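# Vacuum-pick four cartons into the blue container

## Task

Place all four cartons inside the blue container so each rests flat on its floor with the same face up as it had at the start. Each carton must stay there on its own, not held by the robot. Then release suction and move the tools away.

## Robot and tools

Robot: two arms, left_arm and right_arm, each ending in a suction cup instead of fingers. The cup point is the center of the cup rim; the cup opens along the cup point's own +z axis. About 4 cm behind the rim the tool body and camera stick out up to about 9 cm sideways, so keep that clear of walls and the other arm.

Frame: a single scene frame for both arms. Origin on the table top midway between the arms, +z up, +x out over the table, left_arm on the +y side. The names left and right do not refer to image sides. Positions are in metres; orientations are quaternions written w first (qw, qx, qy, qz). Printed cup point positions can be somewhat off, more at long reach.

Row layout (used by every moving call): one flat list of 16 numbers covering both arms, even if only one moves: left x, y, z, qw, qx, qy, qz, left suction, then right x, y, z, qw, qx, qy, qz, right suction. x, y, z, q are an absolute target pose for that arm's cup point in the scene frame, not an offset. Suction is in [-1, 1]; above 0.01 means on, 0.01 or less means off, and it stays as last sent, so resend the current value to keep it (0 is an active off command). To keep an arm still, resend its full last-reported pose; to hold an orientation, resend your chosen target quaternion rather than the drifted reported one. A target more than 0.6 m from the arm's last reported position along any cup point axis is refused.

Tools:
- execute_actions: actions is a list with at most one item. Empty list = just read the state. An action {"rows": [...], "steps": n} plays up to 15 rows, one per control step of 1/30 s (n at most 15, default 15); the final row repeats if rows are fewer than steps. A wait {"steps": n} (up to 300) sends nothing and counts from the previous result, including your reply time. Optional pictures: true/false.
- move: target is one 16-number row (absolute poses as above). Each cup point travels a straight line toward its pose; both paths finish together, lasting 0.5 to 10 s (longer ones are cut at 10 s). speed is the top path speed in m/s, 0.002 to 0.5, default 0.25; rotation is capped at twice that in rad/s. Actual motion can lag, stray or overshoot speed, especially with a near-straight arm. Optional stop_force in N (13 to 80, one value for both arms, not allowed in the first 0.2 s): an arm's path stops when its wrist sensor feels that much extra push against the direction of travel for 2 steps; it then backs to where it was 2 steps earlier and holds. Use it with slow speeds for touching down; don't rely on it if the cup is also rotating, and leave it out when lifting off something the cup presses on. Suction values are applied at the move's start and not awaited. The result adds a move: line with the ending per arm (done, off_target, moving, held, fault, contact) and limits (paced = target clipped; held = some steps blocked), plus each cup point's distance from its pose.
- wait: seconds 0 to 10; lets the sim run with no new command.
- zoom_image: camera is cam_left_wrist or cam_right_wrist; region [x0, y0, x1, y1] in image pixels from the top-left, at most 504 by 504.
- finished_scene: scene = number of the current scene (1 to 2). Irreversible; call only when the goal holds.

Motion limits: each control step, the commanded pose is clipped to within 100 mm and 16 degrees of the measured pose; commands are smoothed with about 0.17 s delay; position wins over orientation if both can't be met. Large moves may end short; check the returned pose and send the remainder.

Results: each arm's cup point position, quaternion and velocities; suction_measured (near 0 = no seal, 0.83+ = airtight, lower = leak); part_present (1 once vacuum reaches 0.50, back to 0 below 0.45); Wrist force and Wrist torque in the tool's own axes (offset up to about 5.5 N, noise up to 3.4 N, saturates near 100 N; pressing shows force pointing back into the arm); joint torques (noisy, not a fault indicator); a Hand target line per arm; "pose unreachable" and HELD when the clearance check altered or blocked a command; MOTOR HOT from 70 °C, OVER-TEMPERATURE FAULT at 85 °C.

Gripping: with suction on, press the 36 mm rim flat onto a smooth carton face so it seals all round, avoiding edges, seams and holes. The cup shortens under vacuum, so a held carton sits up to about 12 mm nearer the tool. To release, set the carton down on the container floor, turn suction off, then lift at least 15 mm. If the cup seals to the table, switch suction off to free it.

Avoid: pressing past contact with the stiff arms (fault stop), fast touches, arms colliding or pressing each other, knocking anything off the table, dropping or tossing cartons, and long holding that heats motors. A torque or force fault (150 N on the arm, tool or load) freezes that arm for 10 s. Objects may occasionally be nudged by outside pushes, so verify placement with the cameras before finishing.

Each tool is called as name(argument=value, ...) on one line, values as JSON.

## Session

execute_actions(actions=[])

Scene clock: 0.00 s of 6000.00 s.
left_arm: end_effector_position=(+0.5808, +0.6565, +0.1997) suction_measured=0.01 part_present=0 end_effector_quat_wxyz=(+0.000, -0.246, +0.969, +0.000) end_effector_velocity=(+0.000, -0.000, +0.000) end_effector_angular_velocity=(-0.001, -0.001, -0.002) | right_arm: end_effector_position=(+0.5734, -0.3945, +0.1996) suction_measured=0.00 part_present=0 end_effector_quat_wxyz=(-0.000, +0.188, +0.982, +0.001) end_effector_velocity=(-0.000, -0.000, +0.000) end_effector_angular_velocity=(+0.000, -0.000, +0.000)
Joint positions: left_arm=[-0.281 -1.557  2.143 -2.158 -1.57   2.339] | right_arm=[-0.279 -1.557  2.143 -2.157 -1.569 -2.897]
Joint velocities: left_arm=[-0.     0.    -0.001 -0.    -0.     0.002] | right_arm=[-0. -0.  0.  0.  0. -0.]
Joint torques (N m, as the arm reports them, + toward a larger angle): no reading
Wrist force (N, on the end effector, along its own x y z axes, offset not removed): no reading
Wrist torque (N m, same axes, about the end effector's origin, offset not removed): no reading
Hand target (left_arm): +0.581, +0.657, +0.200; +0.000, -0.246, +0.969, +0.000
Hand target (right_arm): +0.573, -0.394, +0.200; -0.000, +0.188, +0.982, +0.001

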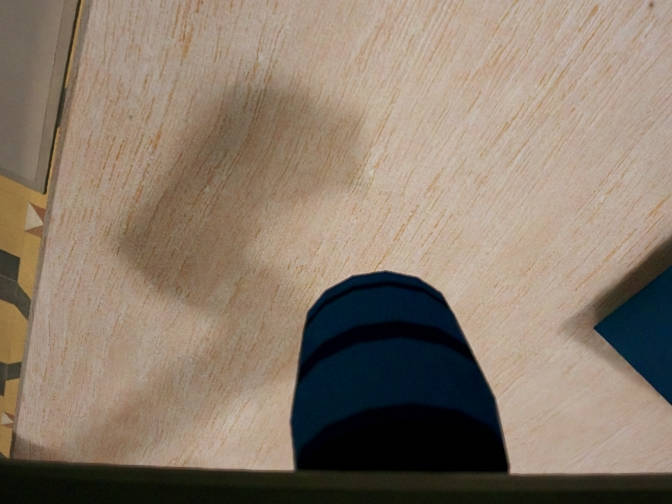

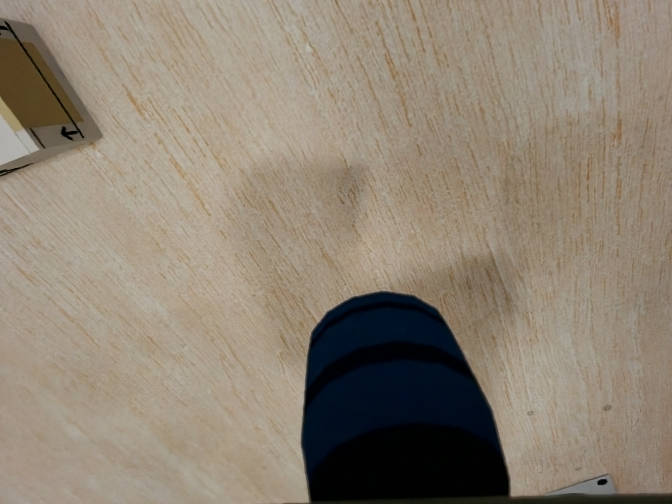

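move(target=[0.5,0.4,0.55,0,-0.246,0.969,0,0, 0.5,-0.4,0.55,0,0.188,0.982,0,0], speed=0.4)

Scene clock: 8.00 s of 6000.00 s.
left_arm: end_effector_position=(+0.4996, +0.4005, +0.5498) suction_measured=0.01 part_present=0 end_effector_quat_wxyz=(+0.000, -0.246, +0.969, -0.000) end_effector_velocity=(-0.000, -0.002, +0.002) end_effector_angular_velocity=(+0.000, +0.002, -0.000) | right_arm: end_effector_position=(+0.4996, -0.4000, +0.5499) suction_measured=0.00 part_present=0 end_effector_quat_wxyz=(+0.000, +0.188, +0.982, +0.000) end_effector_velocity=(-0.000, -0.000, +0.001) end_effector_angular_velocity=(+0.001, +0.003, -0.000)
Joint positions: left_arm=[-0.725 -1.741  1.666 -1.496 -1.571  1.895] | right_arm=[-0.307 -1.837  1.74  -1.474 -1.571 -2.925]
Joint velocities: left_arm=[-0.002  0.002 -0.005  0.004 -0.001 -0.002] | right_arm=[-0.     0.001 -0.004  0.005  0.    -0.   ]
Joint torques (N m, as the arm reports them, + toward a larger angle): left_arm=[-17.6  -18.22 -56.22   0.58   1.64  -2.25] | right_arm=[ -8.24 -13.22 -54.28  -0.72  -2.01  -2.04]
Wrist force (N, on the end effector, along its own x y z axes, offset not removed): left_arm=[-3.2 6.4 0.8] | right_arm=[1.5 2.2 2.1]
Wrist torque (N m, same axes, about the end effector's origin, offset not removed): left_arm=[1.11 0.39 0.13] | right_arm=[0.08 -0.43 0.10]
Hand target (left_arm): +0.500, +0.400, +0.550; +0.000, -0.246, +0.969, -0.000
Hand target (right_arm): +0.500, -0.400, +0.550; +0.000, +0.188, +0.982, +0.000
Off the commanded pose (left_arm): 0.001 m, 0 deg.
Off the commanded pose (right_arm): 0.000 m, 0 deg.
After step 90, 3.17 s passed at rest.
move: done
camera_calibration (this result's frames):
cam_left_wrist: T_world_to_cam=[[0.512995, -0.858372, 0.00573008, 0.0886483], [-0.759225, -0.450606, 0.469609, 0.31976], [-0.400517, -0.245257, -0.882856, 0.863923], [0, 0, 0, 1]] pos_world=[0.54331, 0.432063, 0.612049]
cam_right_wrist: T_world_to_cam=[[-0.400677, -0.916042, 0.0180548, -0.16428], [-0.821922, 0.368077, 0.434699, 0.34634], [-0.404848, 0.159334, -0.900395, 0.839505], [0, 0, 0, 1]] pos_world=[0.558713, -0.411729, 0.608299]

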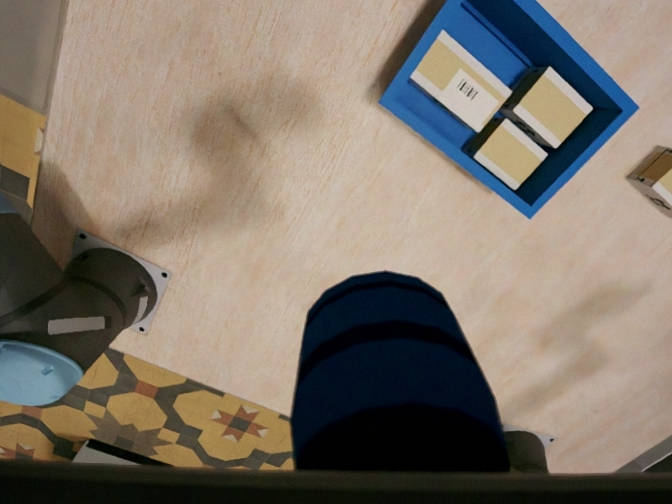

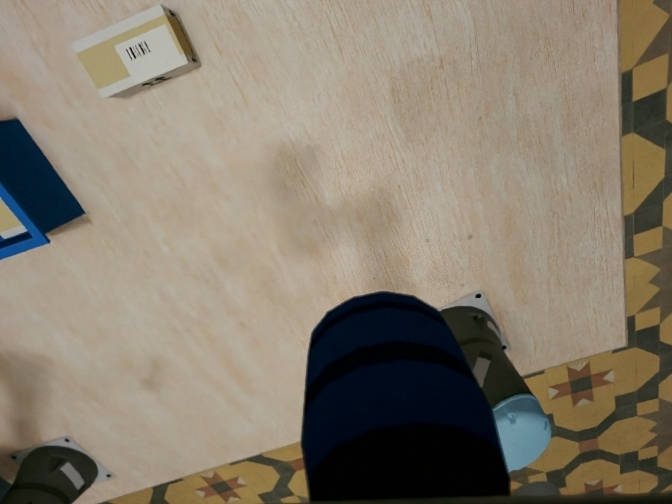

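move(target=[0.655,0.18,0.45,0,-0.246,0.969,0,0, 0.65,-0.22,0.42,0,0.188,0.982,0,0], speed=0.4)

Scene clock: 20.80 s of 6000.00 s.
left_arm: end_effector_position=(+0.6547, +0.1800, +0.4503) suction_measured=0.01 part_present=0 end_effector_quat_wxyz=(+0.000, -0.246, +0.969, -0.000) end_effector_velocity=(+0.002, -0.002, -0.001) end_effector_angular_velocity=(+0.001, +0.001, -0.001) | right_arm: end_effector_position=(+0.6495, -0.2200, +0.4202) suction_measured=0.00 part_present=0 end_effector_quat_wxyz=(-0.000, +0.188, +0.982, -0.000) end_effector_velocity=(+0.002, +0.002, -0.001) end_effector_angular_velocity=(-0.001, -0.001, +0.001)
Joint positions: left_arm=[-0.791 -1.322  1.404 -1.653 -1.571  1.829] | right_arm=[-0.015 -1.499  1.664 -1.736 -1.571 -2.633]
Joint velocities: left_arm=[-0.     0.005 -0.005  0.001  0.     0.001] | right_arm=[ 0.002  0.004 -0.003 -0.001 -0.001  0.002]
Joint torques (N m, as the arm reports them, + toward a larger angle): left_arm=[-18.34 -57.36 -57.22   0.52  -1.98  -3.16] | right_arm=[ 10.65 -42.31 -53.21  -7.49  -1.99   2.25]
Wrist force (N, on the end effector, along its own x y z axes, offset not removed): left_arm=[2.1 -0.9 -0.3] | right_arm=[1.1 1.2 5.2]
Wrist torque (N m, same axes, about the end effector's origin, offset not removed): left_arm=[-0.17 -0.72 0.19] | right_arm=[-0.03 -0.28 0.14]
Hand target (left_arm): +0.655, +0.180, +0.450; -0.000, -0.246, +0.969, -0.000
Hand target (right_arm): +0.650, -0.220, +0.420; -0.000, +0.188, +0.982, -0.000
Off the commanded pose (left_arm): 0.000 m, 0 deg.
Off the commanded pose (right_arm): 0.000 m, 0 deg.
After step 90, 8.33 s passed at rest.
move: done
camera_calibration (this result's frames):
cam_left_wrist: T_world_to_cam=[[0.513041, -0.858347, 0.00541202, -0.17949], [-0.759169, -0.450801, 0.469512, 0.385028], [-0.400565, -0.244988, -0.882909, 0.784146], [0, 0, 0, 1]] pos_world=[0.698489, 0.211612, 0.512526]
cam_right_wrist: T_world_to_cam=[[-0.400654, -0.916046, 0.0183098, 0.0629779], [-0.821655, 0.368069, 0.435212, 0.459335], [-0.405413, 0.159325, -0.900142, 0.754977], [0, 0, 0, 1]] pos_world=[0.708725, -0.231663, 0.478525]

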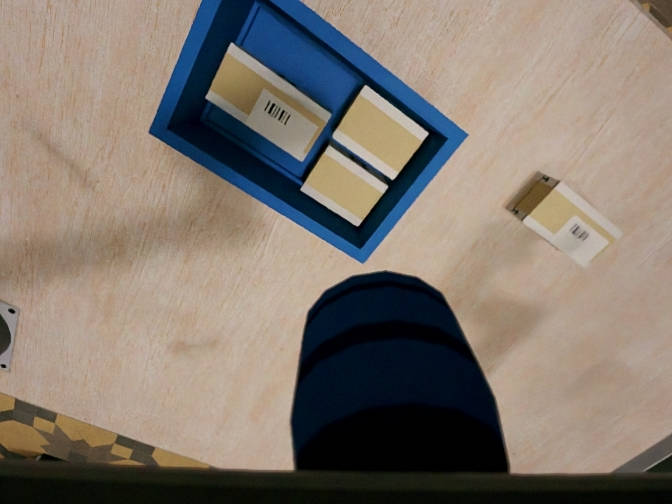

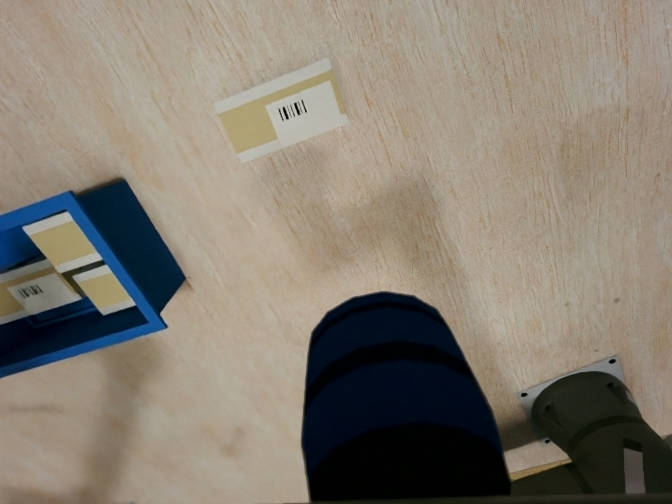

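zoom_image(camera="cam_left_wrist", region=[140,0,480,270])

zoom_image(camera="cam_right_wrist", region=[180,30,400,195])

Region (140, 0, 480, 270) of cam_left_wrist's 672x504 image, scaled by 1.482, with more detail than that image has; it fills the top 400 rows of this view, and the rest is white.

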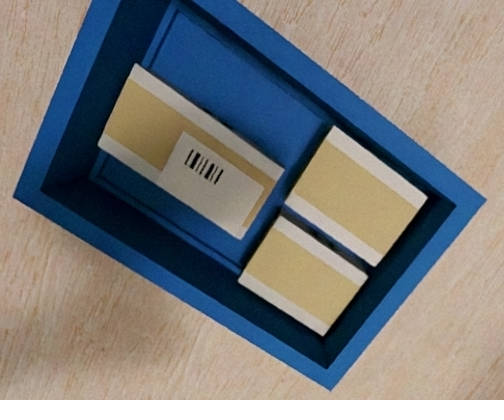

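Region (180, 30, 400, 195) of cam_right_wrist's 672x504 image, scaled by 2.291, with more detail than that image has; it fills the top 378 rows of this view, and the rest is white.

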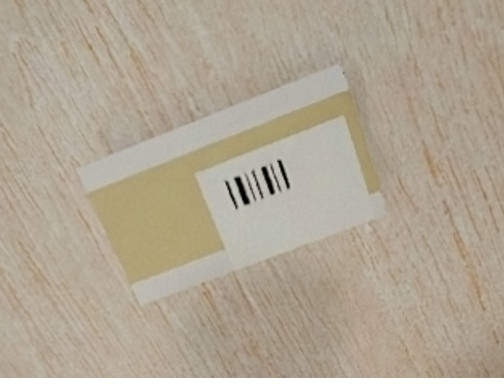

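zoom_image(camera="cam_left_wrist", region=[490,150,650,280])

zoom_image(camera="cam_right_wrist", region=[0,160,200,360])

Region (490, 150, 650, 280) of cam_left_wrist's 672x504 image, scaled by 3.150, with more detail than that image has; it fills the top 410 rows of this view, and the rest is white.

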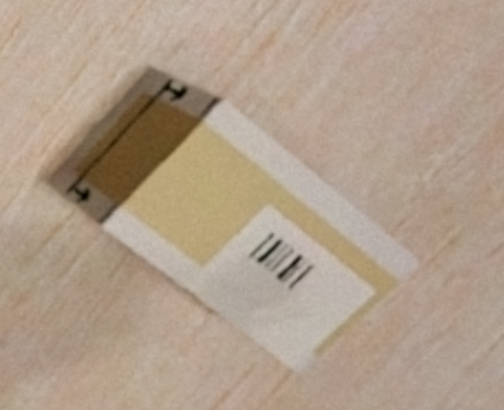

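Region (0, 160, 200, 360) of cam_right_wrist's 672x504 image, scaled by 2.520, with more detail than that image has.

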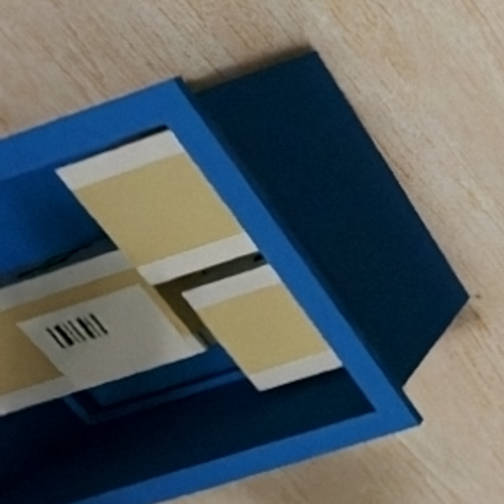

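move(target=[0.637,0.255,0.28,0,0.755,0.656,0,0, 0.711,-0.178,0.16,0,0.755,0.656,0,0], speed=0.3)

Scene clock: 111.50 s of 6000.00 s.
left_arm: end_effector_position=(+0.6372, +0.2548, +0.2800) suction_measured=0.01 part_present=0 end_effector_quat_wxyz=(-0.000, +0.754, +0.656, +0.000) end_effector_velocity=(-0.000, -0.000, -0.000) end_effector_angular_velocity=(-0.003, +0.001, -0.013) | right_arm: end_effector_position=(+0.7112, -0.1779, +0.1601) suction_measured=0.00 part_present=0 end_effector_quat_wxyz=(-0.000, +0.755, +0.656, -0.000) end_effector_velocity=(+0.000, +0.001, -0.001) end_effector_angular_velocity=(-0.000, -0.000, -0.007)
Joint positions: left_arm=[-0.741 -1.346  1.742 -1.967 -1.571  4.085] | right_arm=[ 0.027 -1.224  1.817 -2.164 -1.571 -1.259]
Joint velocities: left_arm=[ 0.001  0.     0.001 -0.002 -0.002  0.014] | right_arm=[ 0.001  0.002  0.    -0.002 -0.     0.008]
Joint torques (N m, as the arm reports them, + toward a larger angle): left_arm=[ 20.43 -48.45 -28.22  -7.13  -1.72   3.09] | right_arm=[ 10.52 -62.8  -33.42  -7.12  -2.15   1.71]
Wrist force (N, on the end effector, along its own x y z axes, offset not removed): left_arm=[-6.9 -1.8 5.5] | right_arm=[0.7 3.1 3.7]
Wrist torque (N m, same axes, about the end effector's origin, offset not removed): left_arm=[-0.23 1.06 0.14] | right_arm=[0.30 -0.25 0.04]
Hand target (left_arm): +0.637, +0.255, +0.280; -0.000, +0.755, +0.656, +0.000
Hand target (right_arm): +0.711, -0.178, +0.160; -0.000, +0.755, +0.656, -0.000
Off the commanded pose (left_arm): 0.000 m, 0 deg.
Off the commanded pose (right_arm): 0.000 m, 0 deg.
After step 90, 83.43 s passed at rest.
move: done
camera_calibration (this result's frames):
cam_left_wrist: T_world_to_cam=[[-0.995278, 0.0969291, 0.00517989, 0.612357], [0.0879943, 0.878434, 0.469691, -0.393228], [0.0409765, 0.467929, -0.882816, 0.182082], [0, 0, 0, 1]] pos_world=[0.636606, 0.200868, 0.342269]
cam_right_wrist: T_world_to_cam=[[-0.984864, 0.172371, 0.0182016, 0.740074], [0.163036, 0.885609, 0.434875, -0.00049699], [0.0588404, 0.43126, -0.900307, 0.257388], [0, 0, 0, 1]] pos_world=[0.713808, -0.238128, 0.218473]

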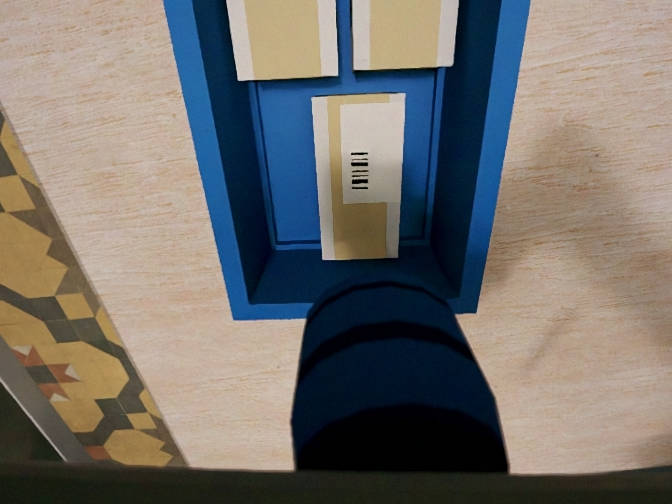

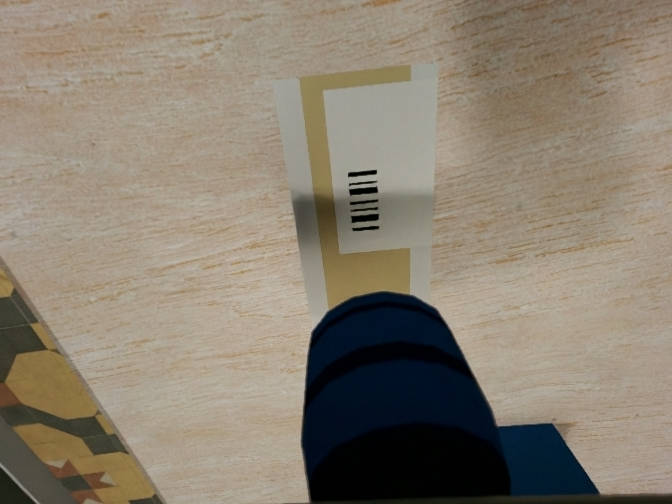

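zoom_image(camera="cam_left_wrist", region=[160,0,540,330])

Region (160, 0, 540, 330) of cam_left_wrist's 672x504 image, scaled by 1.326, with more detail than that image has; it fills the top 438 rows of this view, and the rest is white.

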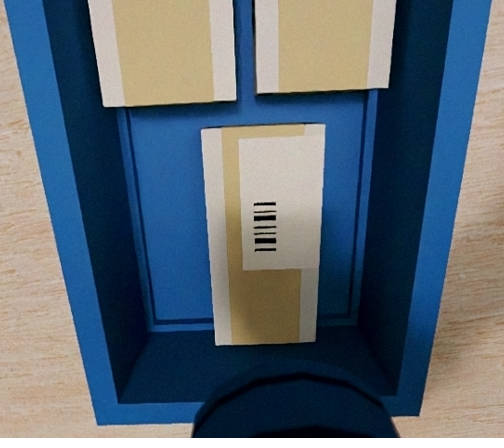

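move(target=[0.630,0.280,0.10,0,0.755,0.656,0,0, 0.702,-0.177,0.098,0,0.755,0.656,0,0], speed=0.12)

move(target=[0.630,0.280,0.07,0,0.755,0.656,0,1, 0.702,-0.177,0.068,0,0.755,0.656,0,1], speed=0.01, stop_force=15)

Scene clock: 160.00 s of 6000.00 s.
left_arm: end_effector_position=(+0.6302, +0.2798, +0.1002) suction_measured=0.01 part_present=0 end_effector_quat_wxyz=(-0.000, +0.755, +0.656, +0.000) end_effector_velocity=(-0.000, +0.000, -0.002) end_effector_angular_velocity=(-0.000, +0.000, -0.001) | right_arm: end_effector_position=(+0.7021, -0.1770, +0.0981) suction_measured=0.00 part_present=0 end_effector_quat_wxyz=(+0.000, +0.755, +0.656, -0.000) end_effector_velocity=(-0.000, -0.001, -0.001) end_effector_angular_velocity=(-0.001, +0.001, -0.000)
Joint positions: left_arm=[-0.724 -1.213  1.933 -2.291 -1.571  4.104] | right_arm=[ 0.03  -1.172  1.875 -2.274 -1.571 -1.255]
Joint velocities: left_arm=[ 0.     0.003  0.002 -0.005 -0.001  0.001] | right_arm=[-0.     0.001  0.001 -0.001 -0.001 -0.   ]
Joint torques (N m, as the arm reports them, + toward a larger angle): left_arm=[ 20.86 -49.5  -21.78  -7.53  -1.59   3.94] | right_arm=[ 10.68 -63.69 -30.76  -7.32  -1.65   1.88]
Wrist force (N, on the end effector, along its own x y z axes, offset not removed): left_arm=[1.1 -2.1 -2.7] | right_arm=[0.6 1.5 0.9]
Wrist torque (N m, same axes, about the end effector's origin, offset not removed): left_arm=[-0.12 -0.37 0.28] | right_arm=[0.05 -0.23 0.09]
Hand target (left_arm): +0.630, +0.280, +0.100; -0.000, +0.755, +0.656, +0.000
Hand target (right_arm): +0.702, -0.177, +0.098; -0.000, +0.755, +0.656, -0.000
Off the commanded pose (left_arm): 0.000 m, 0 deg.
Off the commanded pose (right_arm): 0.000 m, 0 deg.
After step 90, 43.47 s passed at rest.
move: done
camera_calibration (this result's frames):
cam_left_wrist: T_world_to_cam=[[-0.995129, 0.0984405, 0.0052239, 0.603338], [0.0893542, 0.878358, 0.469577, -0.330943], [0.041637, 0.467757, -0.882876, 0.0115495], [0, 0, 0, 1]] pos_world=[0.62949, 0.225892, 0.162449]
cam_right_wrist: T_world_to_cam=[[-0.984721, 0.173196, 0.0181152, 0.732163], [0.163741, 0.885482, 0.434869, 0.0266685], [0.0592768, 0.431191, -0.900311, 0.201372], [0, 0, 0, 1]] pos_world=[0.704672, -0.237252, 0.156437]

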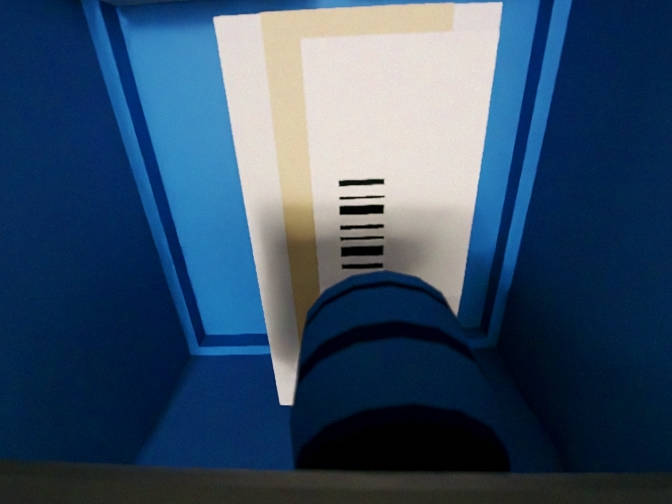

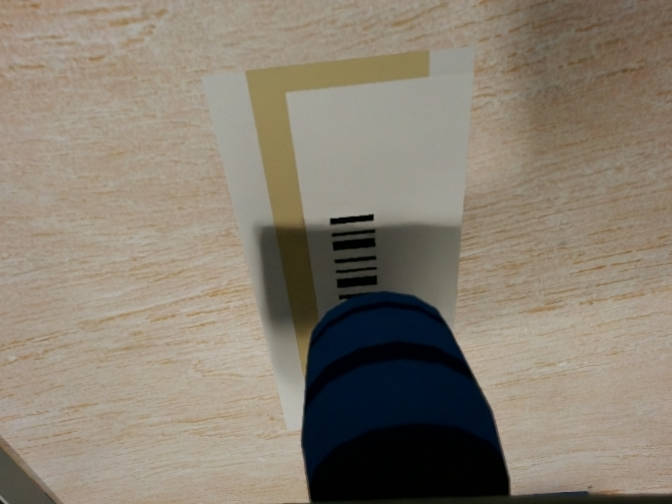

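Scene clock: 163.23 s of 6000.00 s.
left_arm: end_effector_position=(+0.6300, +0.2800, +0.0703) suction_measured=0.01 part_present=0 end_effector_quat_wxyz=(-0.000, +0.755, +0.656, -0.000) end_effector_velocity=(-0.001, -0.000, -0.003) end_effector_angular_velocity=(-0.001, +0.001, -0.001) | right_arm: end_effector_position=(+0.7020, -0.1770, +0.0682) suction_measured=0.00 part_present=0 end_effector_quat_wxyz=(+0.000, +0.755, +0.656, -0.000) end_effector_velocity=(+0.000, -0.001, -0.002) end_effector_angular_velocity=(+0.001, -0.000, -0.001)
Joint positions: left_arm=[-0.724 -1.178  1.95  -2.343 -1.571  4.104] | right_arm=[ 0.03  -1.138  1.891 -2.324 -1.571 -1.255]
Joint velocities: left_arm=[ 0.     0.003  0.002 -0.004 -0.001  0.001] | right_arm=[-0.001  0.002  0.001 -0.004  0.001  0.   ]
Joint torques (N m, as the arm reports them, + toward a larger angle): left_arm=[ 13.92 -53.48 -20.09  -7.    -1.97   2.48] | right_arm=[ 11.76 -63.92 -29.75  -7.77  -0.38   1.85]
Wrist force (N, on the end effector, along its own x y z axes, offset not removed): left_arm=[-4.5 0.8 -1.8] | right_arm=[1.5 2.0 4.3]
Wrist torque (N m, same axes, about the end effector's origin, offset not removed): left_arm=[0.29 0.49 0.10] | right_arm=[0.10 -0.47 0.10]
Hand target (left_arm): +0.630, +0.280, +0.070; -0.000, +0.755, +0.656, -0.000
Hand target (right_arm): +0.702, -0.177, +0.068; -0.000, +0.755, +0.656, -0.000
Off the commanded pose (left_arm): 0.000 m, 0 deg.
Off the commanded pose (right_arm): 0.000 m, 0 deg.
move: done
camera_calibration (this result's frames):
cam_left_wrist: T_world_to_cam=[[-0.995129, 0.098441, 0.00521323, 0.603345], [0.0893502, 0.878364, 0.469566, -0.316978], [0.0416454, 0.467745, -0.882882, -0.0149643], [0, 0, 0, 1]] pos_world=[0.629352, 0.226028, 0.132485]
cam_right_wrist: T_world_to_cam=[[-0.984721, 0.173196, 0.018122, 0.732653], [0.163745, 0.885482, 0.434867, 0.0396287], [0.0592705, 0.43119, -0.900312, 0.17454], [0, 0, 0, 1]] pos_world=[0.704625, -0.237243, 0.12663]

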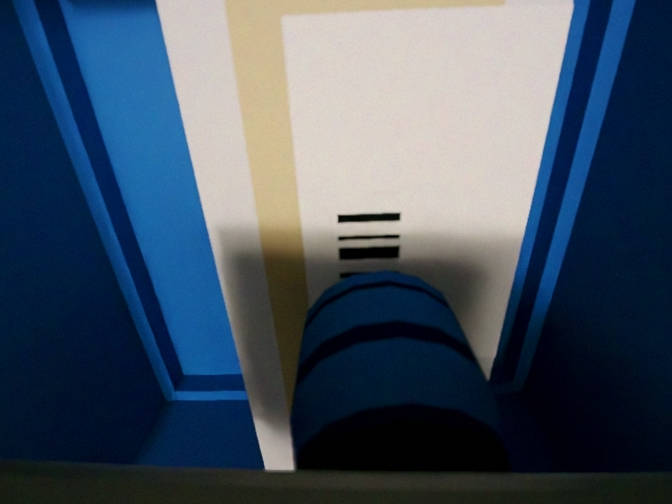

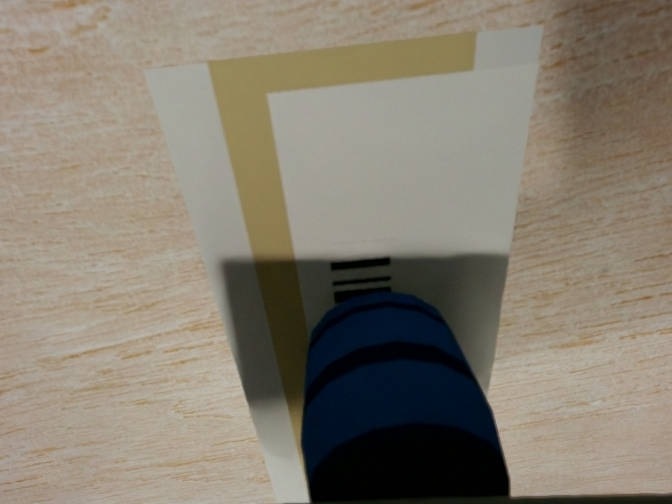

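move(target=[0.630,0.280,0.045,0,0.755,0.656,0,1, 0.702,-0.177,0.043,0,0.755,0.656,0,1], speed=0.008, stop_force=15)

Scene clock: 177.83 s of 6000.00 s.
left_arm: end_effector_position=(+0.6301, +0.2799, +0.0491) suction_measured=0.91 part_present=1 end_effector_quat_wxyz=(+0.000, +0.755, +0.656, +0.000) end_effector_velocity=(-0.001, +0.001, +0.001) end_effector_angular_velocity=(+0.002, +0.003, +0.001) | right_arm: end_effector_position=(+0.7020, -0.1770, +0.0494) suction_measured=0.88 part_present=1 end_effector_quat_wxyz=(-0.000, +0.755, +0.656, -0.000) end_effector_velocity=(-0.000, +0.000, +0.000) end_effector_angular_velocity=(-0.000, +0.001, +0.000)
Joint positions: left_arm=[-0.724 -1.151  1.96  -2.38  -1.571  4.104] | right_arm=[ 0.03  -1.115  1.9   -2.356 -1.571 -1.255]
Joint velocities: left_arm=[ 0.    -0.002  0.     0.006 -0.    -0.001] | right_arm=[ 0.    -0.001 -0.     0.001  0.     0.   ]
Joint torques (N m, as the arm reports them, + toward a larger angle): left_arm=[ 14.88 -67.85 -17.02   3.56  -0.88   3.32] | right_arm=[  7.07 -76.68 -31.54   2.02   1.54   1.65]
Wrist force (N, on the end effector, along its own x y z axes, offset not removed): left_arm=[-1.7 -0.8 -30.0] | right_arm=[4.7 6.5 -10.5]
Wrist torque (N m, same axes, about the end effector's origin, offset not removed): left_arm=[-0.02 0.31 0.03] | right_arm=[0.14 -0.60 0.04]
Hand target (left_arm): +0.630, +0.280, +0.049; +0.000, +0.755, +0.656, +0.000
Hand target (right_arm): +0.702, -0.177, +0.050; +0.000, +0.755, +0.656, +0.000
Off the commanded pose (left_arm): 0.004 m, 0 deg.
Off the commanded pose (right_arm): 0.006 m, 0 deg.
After step 90, 8.60 s passed at rest.
move: contact (left_arm, right_arm)
camera_calibration (this result's frames):
cam_left_wrist: T_world_to_cam=[[-0.995131, 0.0984426, 0.00481974, 0.603576], [0.0891806, 0.878527, 0.469294, -0.306889], [0.0419643, 0.467439, -0.883029, -0.0337318], [0, 0, 0, 1]] pos_world=[0.629422, 0.22596, 0.111326]
cam_right_wrist: T_world_to_cam=[[-0.98472, 0.17319, 0.0182132, 0.732954], [0.16378, 0.885488, 0.434841, 0.0478082], [0.0591825, 0.431179, -0.900323, 0.157632], [0, 0, 0, 1]] pos_world=[0.704595, -0.237241, 0.107781]

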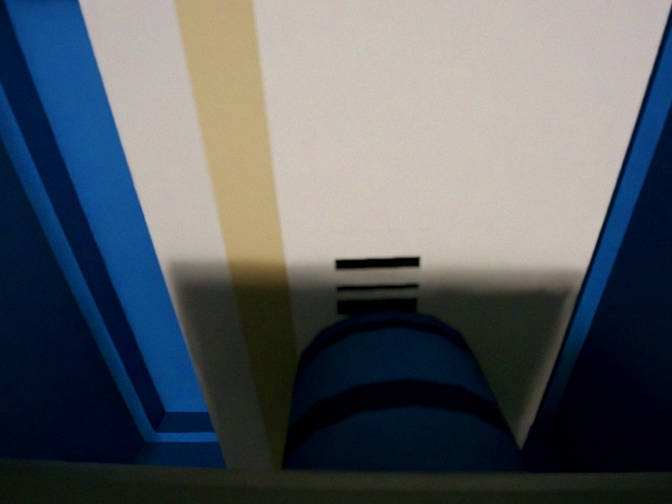

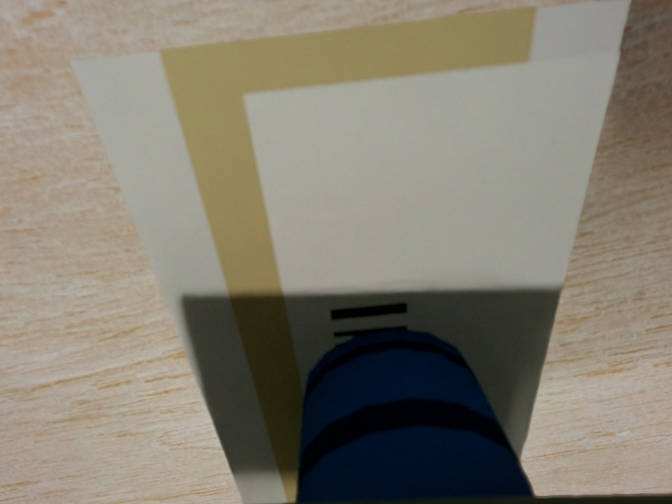

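move(target=[0.630,0.280,0.056,0,0.755,0.656,0,1, 0.702,-0.177,0.20,0,0.755,0.656,0,1], speed=0.1)

move(target=[0.598,0.2827,0.056,0,0.755,0.656,0,1, 0.702,-0.15,0.22,0,0.755,0.656,0,1], speed=0.02)

Scene clock: 198.67 s of 6000.00 s.
left_arm: end_effector_position=(+0.6300, +0.2800, +0.0560) suction_measured=0.91 part_present=1 end_effector_quat_wxyz=(+0.000, +0.755, +0.656, -0.000) end_effector_velocity=(-0.000, +0.000, -0.000) end_effector_angular_velocity=(+0.000, +0.000, +0.000) | right_arm: end_effector_position=(+0.7018, -0.1770, +0.1998) suction_measured=0.88 part_present=1 end_effector_quat_wxyz=(-0.000, +0.755, +0.656, +0.000) end_effector_velocity=(+0.000, +0.000, +0.002) end_effector_angular_velocity=(-0.000, +0.001, -0.000)
Joint positions: left_arm=[-0.724 -1.16   1.957 -2.368 -1.571  4.104] | right_arm=[ 0.03  -1.272  1.802 -2.101 -1.571 -1.255]
Joint velocities: left_arm=[-0. -0.  0.  0.  0. -0.] | right_arm=[ 0.    -0.001 -0.002  0.004  0.     0.   ]
Joint torques (N m, as the arm reports them, + toward a larger angle): left_arm=[ 16.02 -93.45 -45.02  -0.35  -0.19   3.58] | right_arm=[ -1.18 -84.98 -51.21  -1.25   1.89  -1.71]
Wrist force (N, on the end effector, along its own x y z axes, offset not removed): left_arm=[1.2 1.6 1.3] | right_arm=[1.4 2.9 5.3]
Wrist torque (N m, same axes, about the end effector's origin, offset not removed): left_arm=[0.26 -0.22 0.05] | right_arm=[0.27 -0.39 0.10]
Hand target (left_arm): +0.630, +0.280, +0.056; +0.000, +0.755, +0.656, -0.000
Hand target (right_arm): +0.702, -0.177, +0.200; +0.000, +0.755, +0.656, +0.000
Off the commanded pose (left_arm): 0.000 m, 0 deg.
Off the commanded pose (right_arm): 0.000 m, 0 deg.
After step 90, 15.83 s passed at rest.
move: done
camera_calibration (this result's frames):
cam_left_wrist: T_world_to_cam=[[-0.995129, 0.0984408, 0.0052094, 0.603387], [0.0893488, 0.87837, 0.469555, -0.310299], [0.0416476, 0.467734, -0.882888, -0.0275681], [0, 0, 0, 1]] pos_world=[0.629321, 0.226054, 0.11822]
cam_right_wrist: T_world_to_cam=[[-0.984721, 0.173194, 0.0181073, 0.730076], [0.163734, 0.885471, 0.434894, -0.0175503], [0.0592874, 0.431214, -0.9003, 0.292961], [0, 0, 0, 1]] pos_world=[0.704426, -0.237233, 0.258166]

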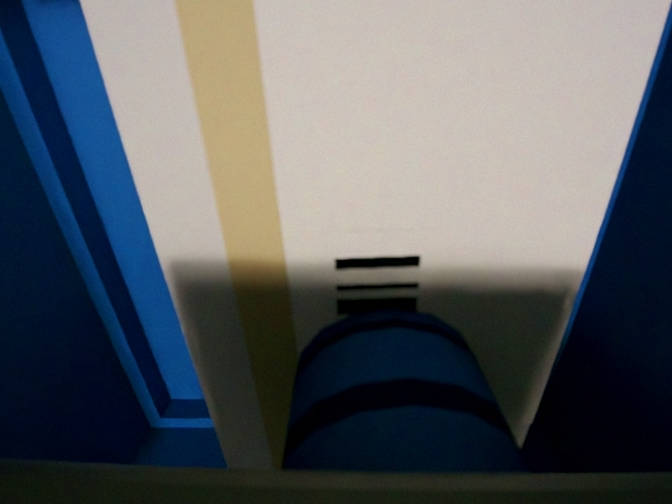

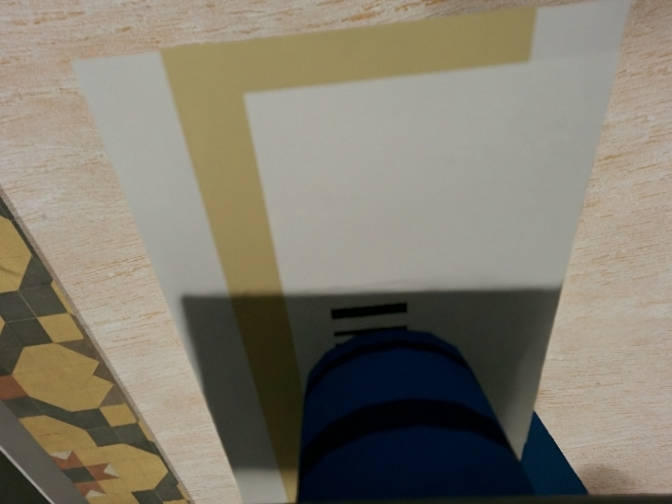

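Scene clock: 200.63 s of 6000.00 s.
left_arm: end_effector_position=(+0.5983, +0.2827, +0.0560) suction_measured=0.91 part_present=1 end_effector_quat_wxyz=(+0.000, +0.755, +0.656, -0.000) end_effector_velocity=(-0.003, +0.000, -0.000) end_effector_angular_velocity=(+0.000, +0.001, -0.001) | right_arm: end_effector_position=(+0.7019, -0.1502, +0.2199) suction_measured=0.88 part_present=1 end_effector_quat_wxyz=(+0.000, +0.755, +0.656, +0.000) end_effector_velocity=(+0.000, +0.002, +0.001) end_effector_angular_velocity=(-0.001, +0.001, +0.000)
Joint positions: left_arm=[-0.751 -1.196  2.015 -2.39  -1.571  4.077] | right_arm=[ 0.063 -1.272  1.762 -2.061 -1.571 -1.223]
Joint velocities: left_arm=[-0.002 -0.003  0.005 -0.002 -0.    -0.002] | right_arm=[ 0.003  0.001 -0.003  0.003 -0.     0.003]
Joint torques (N m, as the arm reports them, + toward a larger angle): left_arm=[-20.13 -92.38 -19.57  -7.28  -1.95  -3.18] | right_arm=[ 11.2  -60.35 -51.19  -0.76   1.22   1.76]
Wrist force (N, on the end effector, along its own x y z axes, offset not removed): left_arm=[-3.8 1.2 -0.5] | right_arm=[1.1 3.3 6.5]
Wrist torque (N m, same axes, about the end effector's origin, offset not removed): left_arm=[0.08 0.52 0.09] | right_arm=[0.32 -0.35 0.06]
Hand target (left_arm): +0.598, +0.283, +0.056; +0.000, +0.755, +0.656, -0.000
Hand target (right_arm): +0.702, -0.150, +0.220; -0.000, +0.755, +0.656, -0.000
Off the commanded pose (left_arm): 0.000 m, 0 deg.
Off the commanded pose (right_arm): 0.000 m, 0 deg.
move: done
camera_calibration (this result's frames):
cam_left_wrist: T_world_to_cam=[[-0.995129, 0.0984478, 0.00519946, 0.571569], [0.0893514, 0.878382, 0.469533, -0.309822], [0.0416573, 0.46771, -0.8829, -0.0275118], [0, 0, 0, 1]] pos_world=[0.597614, 0.22874, 0.118209]
cam_right_wrist: T_world_to_cam=[[-0.984723, 0.17319, 0.0180745, 0.725161], [0.163716, 0.885468, 0.434907, -0.0499989], [0.0593171, 0.431222, -0.900294, 0.299521], [0, 0, 0, 1]] pos_world=[0.704501, -0.210478, 0.278295]

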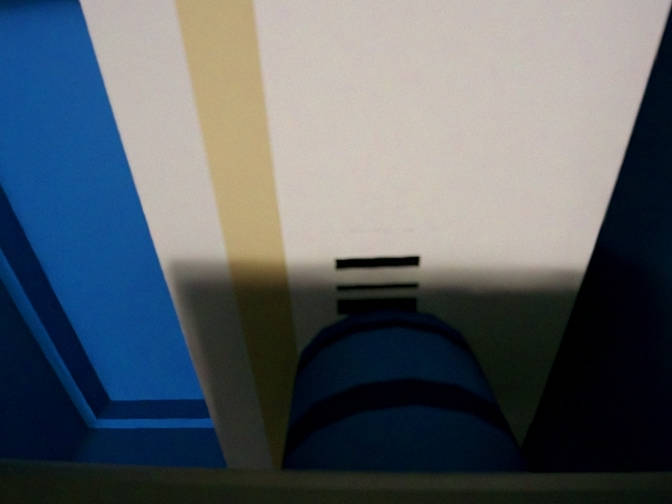

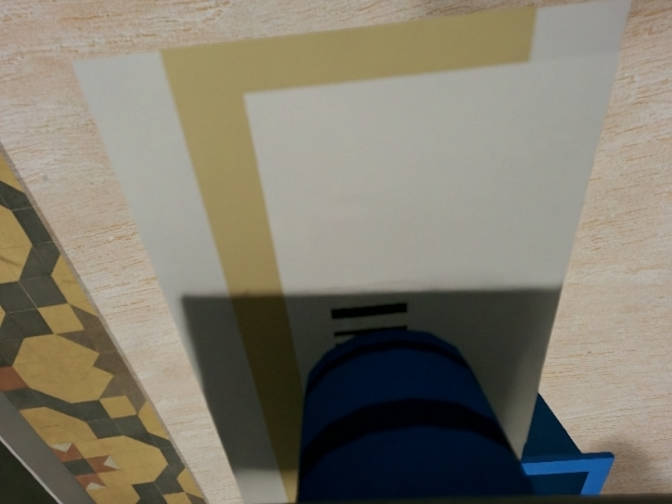

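move(target=[0.598,0.2827,0.044,0,0.755,0.656,0,1, 0.702,-0.150,0.22,0,0.755,0.656,0,1], speed=0.004, stop_force=13)

Scene clock: 206.87 s of 6000.00 s.
left_arm: end_effector_position=(+0.5981, +0.2826, +0.0492) suction_measured=0.91 part_present=1 end_effector_quat_wxyz=(+0.000, +0.755, +0.656, +0.000) end_effector_velocity=(+0.000, +0.000, +0.001) end_effector_angular_velocity=(+0.001, -0.000, -0.000) | right_arm: end_effector_position=(+0.7020, -0.1500, +0.2200) suction_measured=0.88 part_present=1 end_effector_quat_wxyz=(-0.000, +0.755, +0.656, -0.000) end_effector_velocity=(+0.000, +0.000, +0.000) end_effector_angular_velocity=(+0.000, -0.001, -0.000)
Joint positions: left_arm=[-0.751 -1.187  2.019 -2.402 -1.571  4.077] | right_arm=[ 0.063 -1.272  1.762 -2.06  -1.571 -1.222]
Joint velocities: left_arm=[-0.    -0.001 -0.001  0.002  0.001  0.   ] | right_arm=[-0. -0. -0.  0.  0.  0.]
Joint torques (N m, as the arm reports them, + toward a larger angle): left_arm=[-18.37 -69.78 -17.11   1.68   0.28  -3.04] | right_arm=[  3.99 -60.2  -51.32  -4.74  -1.91  -0.66]
Wrist force (N, on the end effector, along its own x y z axes, offset not removed): left_arm=[7.2 -3.8 -24.5] | right_arm=[0.8 1.8 6.9]
Wrist torque (N m, same axes, about the end effector's origin, offset not removed): left_arm=[-0.03 -1.02 0.01] | right_arm=[0.03 -0.33 0.12]
Hand target (left_arm): +0.598, +0.283, +0.049; +0.000, +0.755, +0.656, -0.000
Hand target (right_arm): +0.702, -0.150, +0.220; -0.000, +0.755, +0.656, -0.000
Off the commanded pose (left_arm): 0.005 m, 0 deg.
Off the commanded pose (right_arm): 0.000 m, 0 deg.
After step 90, 1.17 s passed at rest.
move: contact (left_arm)
camera_calibration (this result's frames):
cam_left_wrist: T_world_to_cam=[[-0.99513, 0.0984447, 0.00493897, 0.571425], [0.0892356, 0.878492, 0.469348, -0.306506], [0.041866, 0.467504, -0.882999, -0.0335358], [0, 0, 0, 1]] pos_world=[0.597397, 0.228687, 0.111424]
cam_right_wrist: T_world_to_cam=[[-0.98472, 0.173195, 0.0181578, 0.725164], [0.16376, 0.885485, 0.434855, -0.0502765], [0.0592364, 0.431184, -0.900317, 0.299546], [0, 0, 0, 1]] pos_world=[0.704572, -0.210235, 0.278382]

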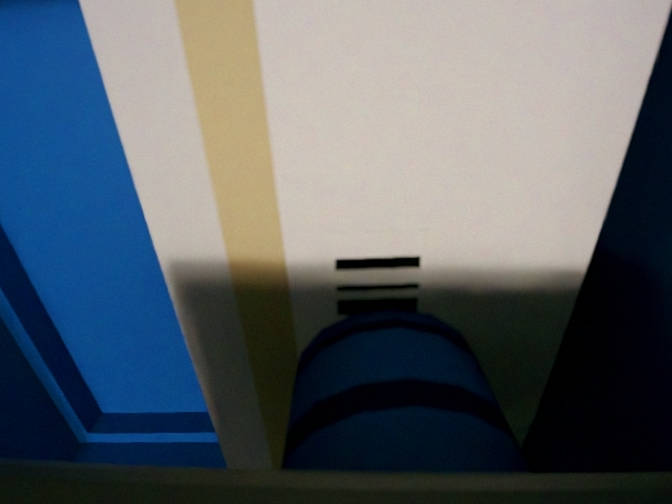

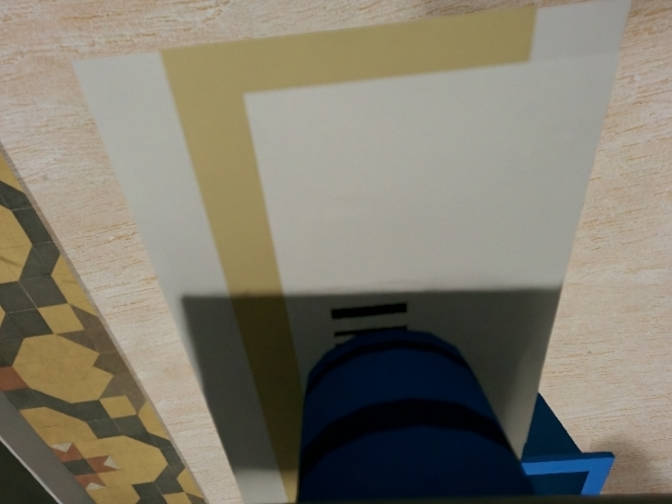

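move(target=[0.598,0.2827,0.053,0,0.755,0.656,0,0, 0.702,-0.150,0.22,0,0.755,0.656,0,1], speed=0.004)

move(target=[0.63,0.27,0.24,0,0.755,0.656,0,0, 0.702,-0.150,0.22,0,0.755,0.656,0,1], speed=0.15)

zoom_image(camera="cam_left_wrist", region=[140,0,560,330])

Scene clock: 216.17 s of 6000.00 s.
left_arm: end_effector_position=(+0.5980, +0.2827, +0.0529) suction_measured=0.01 part_present=0 end_effector_quat_wxyz=(-0.000, +0.755, +0.656, -0.000) end_effector_velocity=(+0.000, -0.000, +0.001) end_effector_angular_velocity=(-0.000, -0.000, -0.000) | right_arm: end_effector_position=(+0.7020, -0.1500, +0.2200) suction_measured=0.88 part_present=1 end_effector_quat_wxyz=(+0.000, +0.755, +0.656, -0.000) end_effector_velocity=(+0.000, -0.000, -0.001) end_effector_angular_velocity=(-0.001, +0.001, -0.000)
Joint positions: left_arm=[-0.751 -1.192  2.017 -2.395 -1.571  4.077] | right_arm=[ 0.063 -1.272  1.762 -2.06  -1.571 -1.222]
Joint velocities: left_arm=[-0.    -0.001 -0.001  0.002 -0.     0.   ] | right_arm=[-0.     0.002 -0.    -0.001 -0.001 -0.   ]
Joint torques (N m, as the arm reports them, + toward a larger angle): left_arm=[-13.31 -81.3  -36.15   1.43   1.11  -3.03] | right_arm=[ -8.11 -59.2  -51.5   -7.72   0.28  -1.8 ]
Wrist force (N, on the end effector, along its own x y z axes, offset not removed): left_arm=[0.5 0.0 -10.6] | right_arm=[-0.2 1.9 8.0]
Wrist torque (N m, same axes, about the end effector's origin, offset not removed): left_arm=[-0.09 -0.33 0.24] | right_arm=[0.09 -0.14 0.06]
Hand target (left_arm): +0.598, +0.283, +0.053; +0.000, +0.755, +0.656, -0.000
Hand target (right_arm): +0.702, -0.150, +0.220; -0.000, +0.755, +0.656, +0.000
Off the commanded pose (left_arm): 0.000 m, 0 deg.
Off the commanded pose (right_arm): 0.000 m, 0 deg.
After step 90, 5.20 s passed at rest.
move: done
camera_calibration (this result's frames):
cam_left_wrist: T_world_to_cam=[[-0.99513, 0.0984373, 0.0052299, 0.571292], [0.0893554, 0.87837, 0.469554, -0.30836], [0.0416279, 0.467735, -0.882888, -0.0302296], [0, 0, 0, 1]] pos_world=[0.597321, 0.228757, 0.115114]
cam_right_wrist: T_world_to_cam=[[-0.984721, 0.173196, 0.0181126, 0.725203], [0.16374, 0.88548, 0.434872, -0.0502633], [0.0592797, 0.431193, -0.90031, 0.299522], [0, 0, 0, 1]] pos_world=[0.704597, -0.210247, 0.278385]

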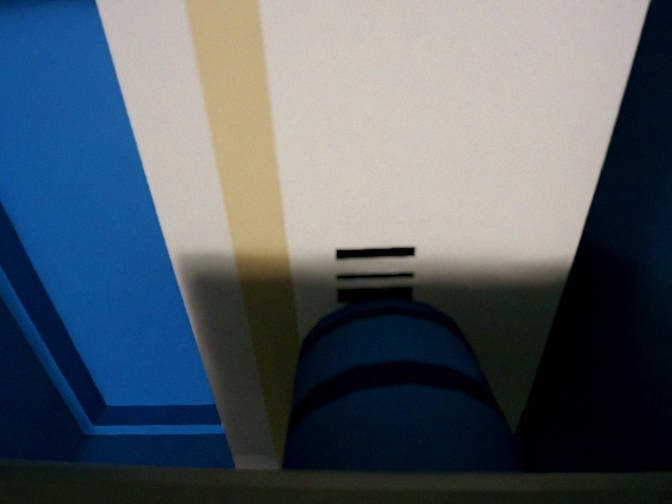

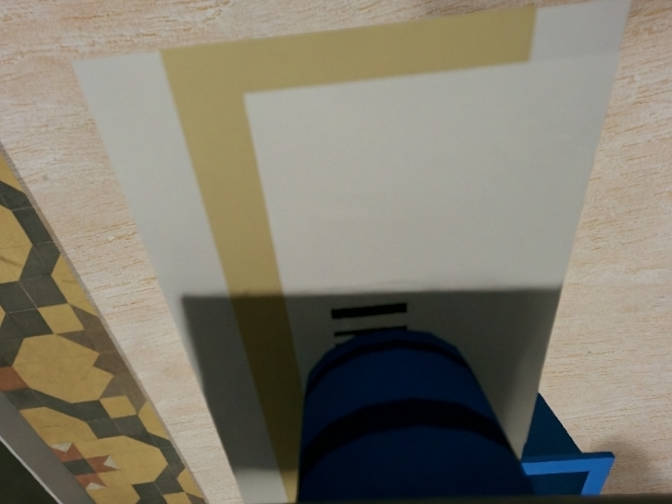

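Scene clock: 217.97 s of 6000.00 s.
left_arm: end_effector_position=(+0.6298, +0.2702, +0.2398) suction_measured=0.01 part_present=0 end_effector_quat_wxyz=(+0.000, +0.755, +0.656, +0.000) end_effector_velocity=(+0.001, -0.001, +0.003) end_effector_angular_velocity=(-0.001, +0.000, -0.001) | right_arm: end_effector_position=(+0.7020, -0.1500, +0.2200) suction_measured=0.88 part_present=1 end_effector_quat_wxyz=(+0.000, +0.755, +0.656, -0.000) end_effector_velocity=(-0.000, -0.000, +0.000) end_effector_angular_velocity=(-0.001, -0.000, -0.000)
Joint positions: left_arm=[-0.734 -1.34   1.812 -2.043 -1.571  4.094] | right_arm=[ 0.063 -1.272  1.762 -2.06  -1.571 -1.222]
Joint velocities: left_arm=[ 0.    -0.001 -0.005  0.006 -0.001  0.002] | right_arm=[-0.    -0.     0.     0.    -0.001  0.   ]
Joint torques (N m, as the arm reports them, + toward a larger angle): left_arm=[ 20.04 -84.47 -50.52  -0.6   -0.83   3.7 ] | right_arm=[ -7.76 -60.55 -52.05  -8.12   0.48  -2.08]
Wrist force (N, on the end effector, along its own x y z axes, offset not removed): left_arm=[-1.4 -1.8 -2.3] | right_arm=[3.6 3.4 5.5]
Wrist torque (N m, same axes, about the end effector's origin, offset not removed): left_arm=[-0.10 0.19 0.20] | right_arm=[0.37 -0.76 0.05]
Hand target (left_arm): +0.630, +0.270, +0.240; -0.000, +0.755, +0.656, +0.000
Hand target (right_arm): +0.702, -0.150, +0.220; +0.000, +0.755, +0.656, -0.000
Off the commanded pose (left_arm): 0.000 m, 0 deg.
Off the commanded pose (right_arm): 0.000 m, 0 deg.
move: done
camera_calibration (this result's frames):
cam_left_wrist: T_world_to_cam=[[-0.99513, 0.0984406, 0.00512175, 0.603219], [0.0893047, 0.878342, 0.469617, -0.387919], [0.0417307, 0.467787, -0.882856, 0.139215], [0, 0, 0, 1]] pos_world=[0.629115, 0.216221, 0.30199]
cam_right_wrist: T_world_to_cam=[[-0.984721, 0.173196, 0.0181117, 0.725204], [0.16374, 0.88548, 0.434873, -0.0502634], [0.0592806, 0.431194, -0.90031, 0.299521], [0, 0, 0, 1]] pos_world=[0.704598, -0.210247, 0.278385]

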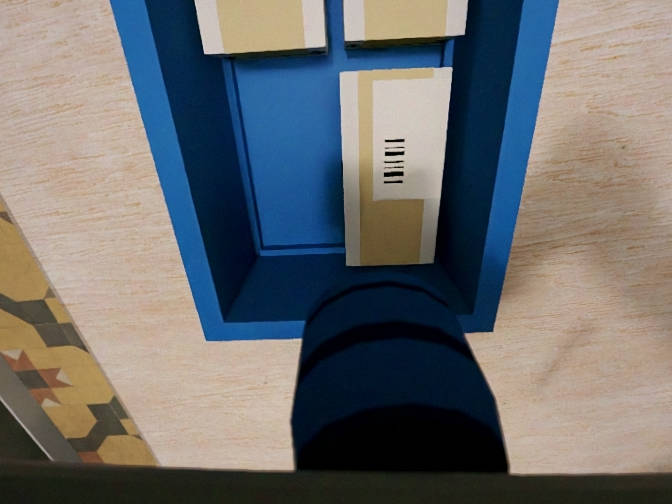

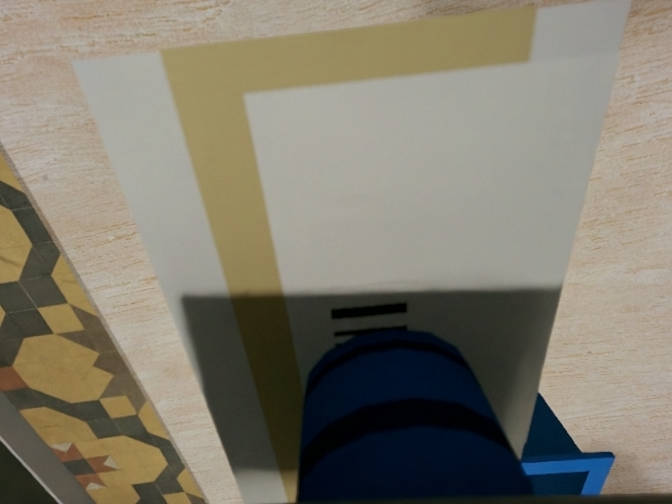

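Region (140, 0, 560, 330) of cam_left_wrist's 672x504 image, scaled by 1.200, with more detail than that image has; it fills the top 396 rows of this view, and the rest is white.

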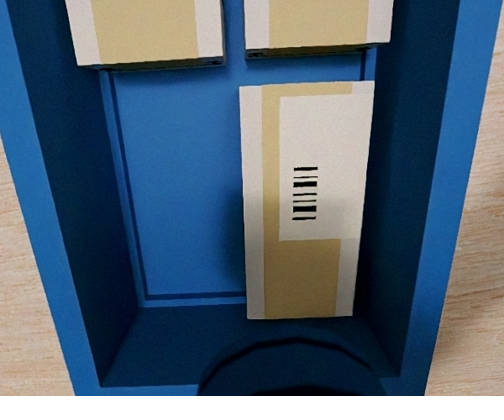

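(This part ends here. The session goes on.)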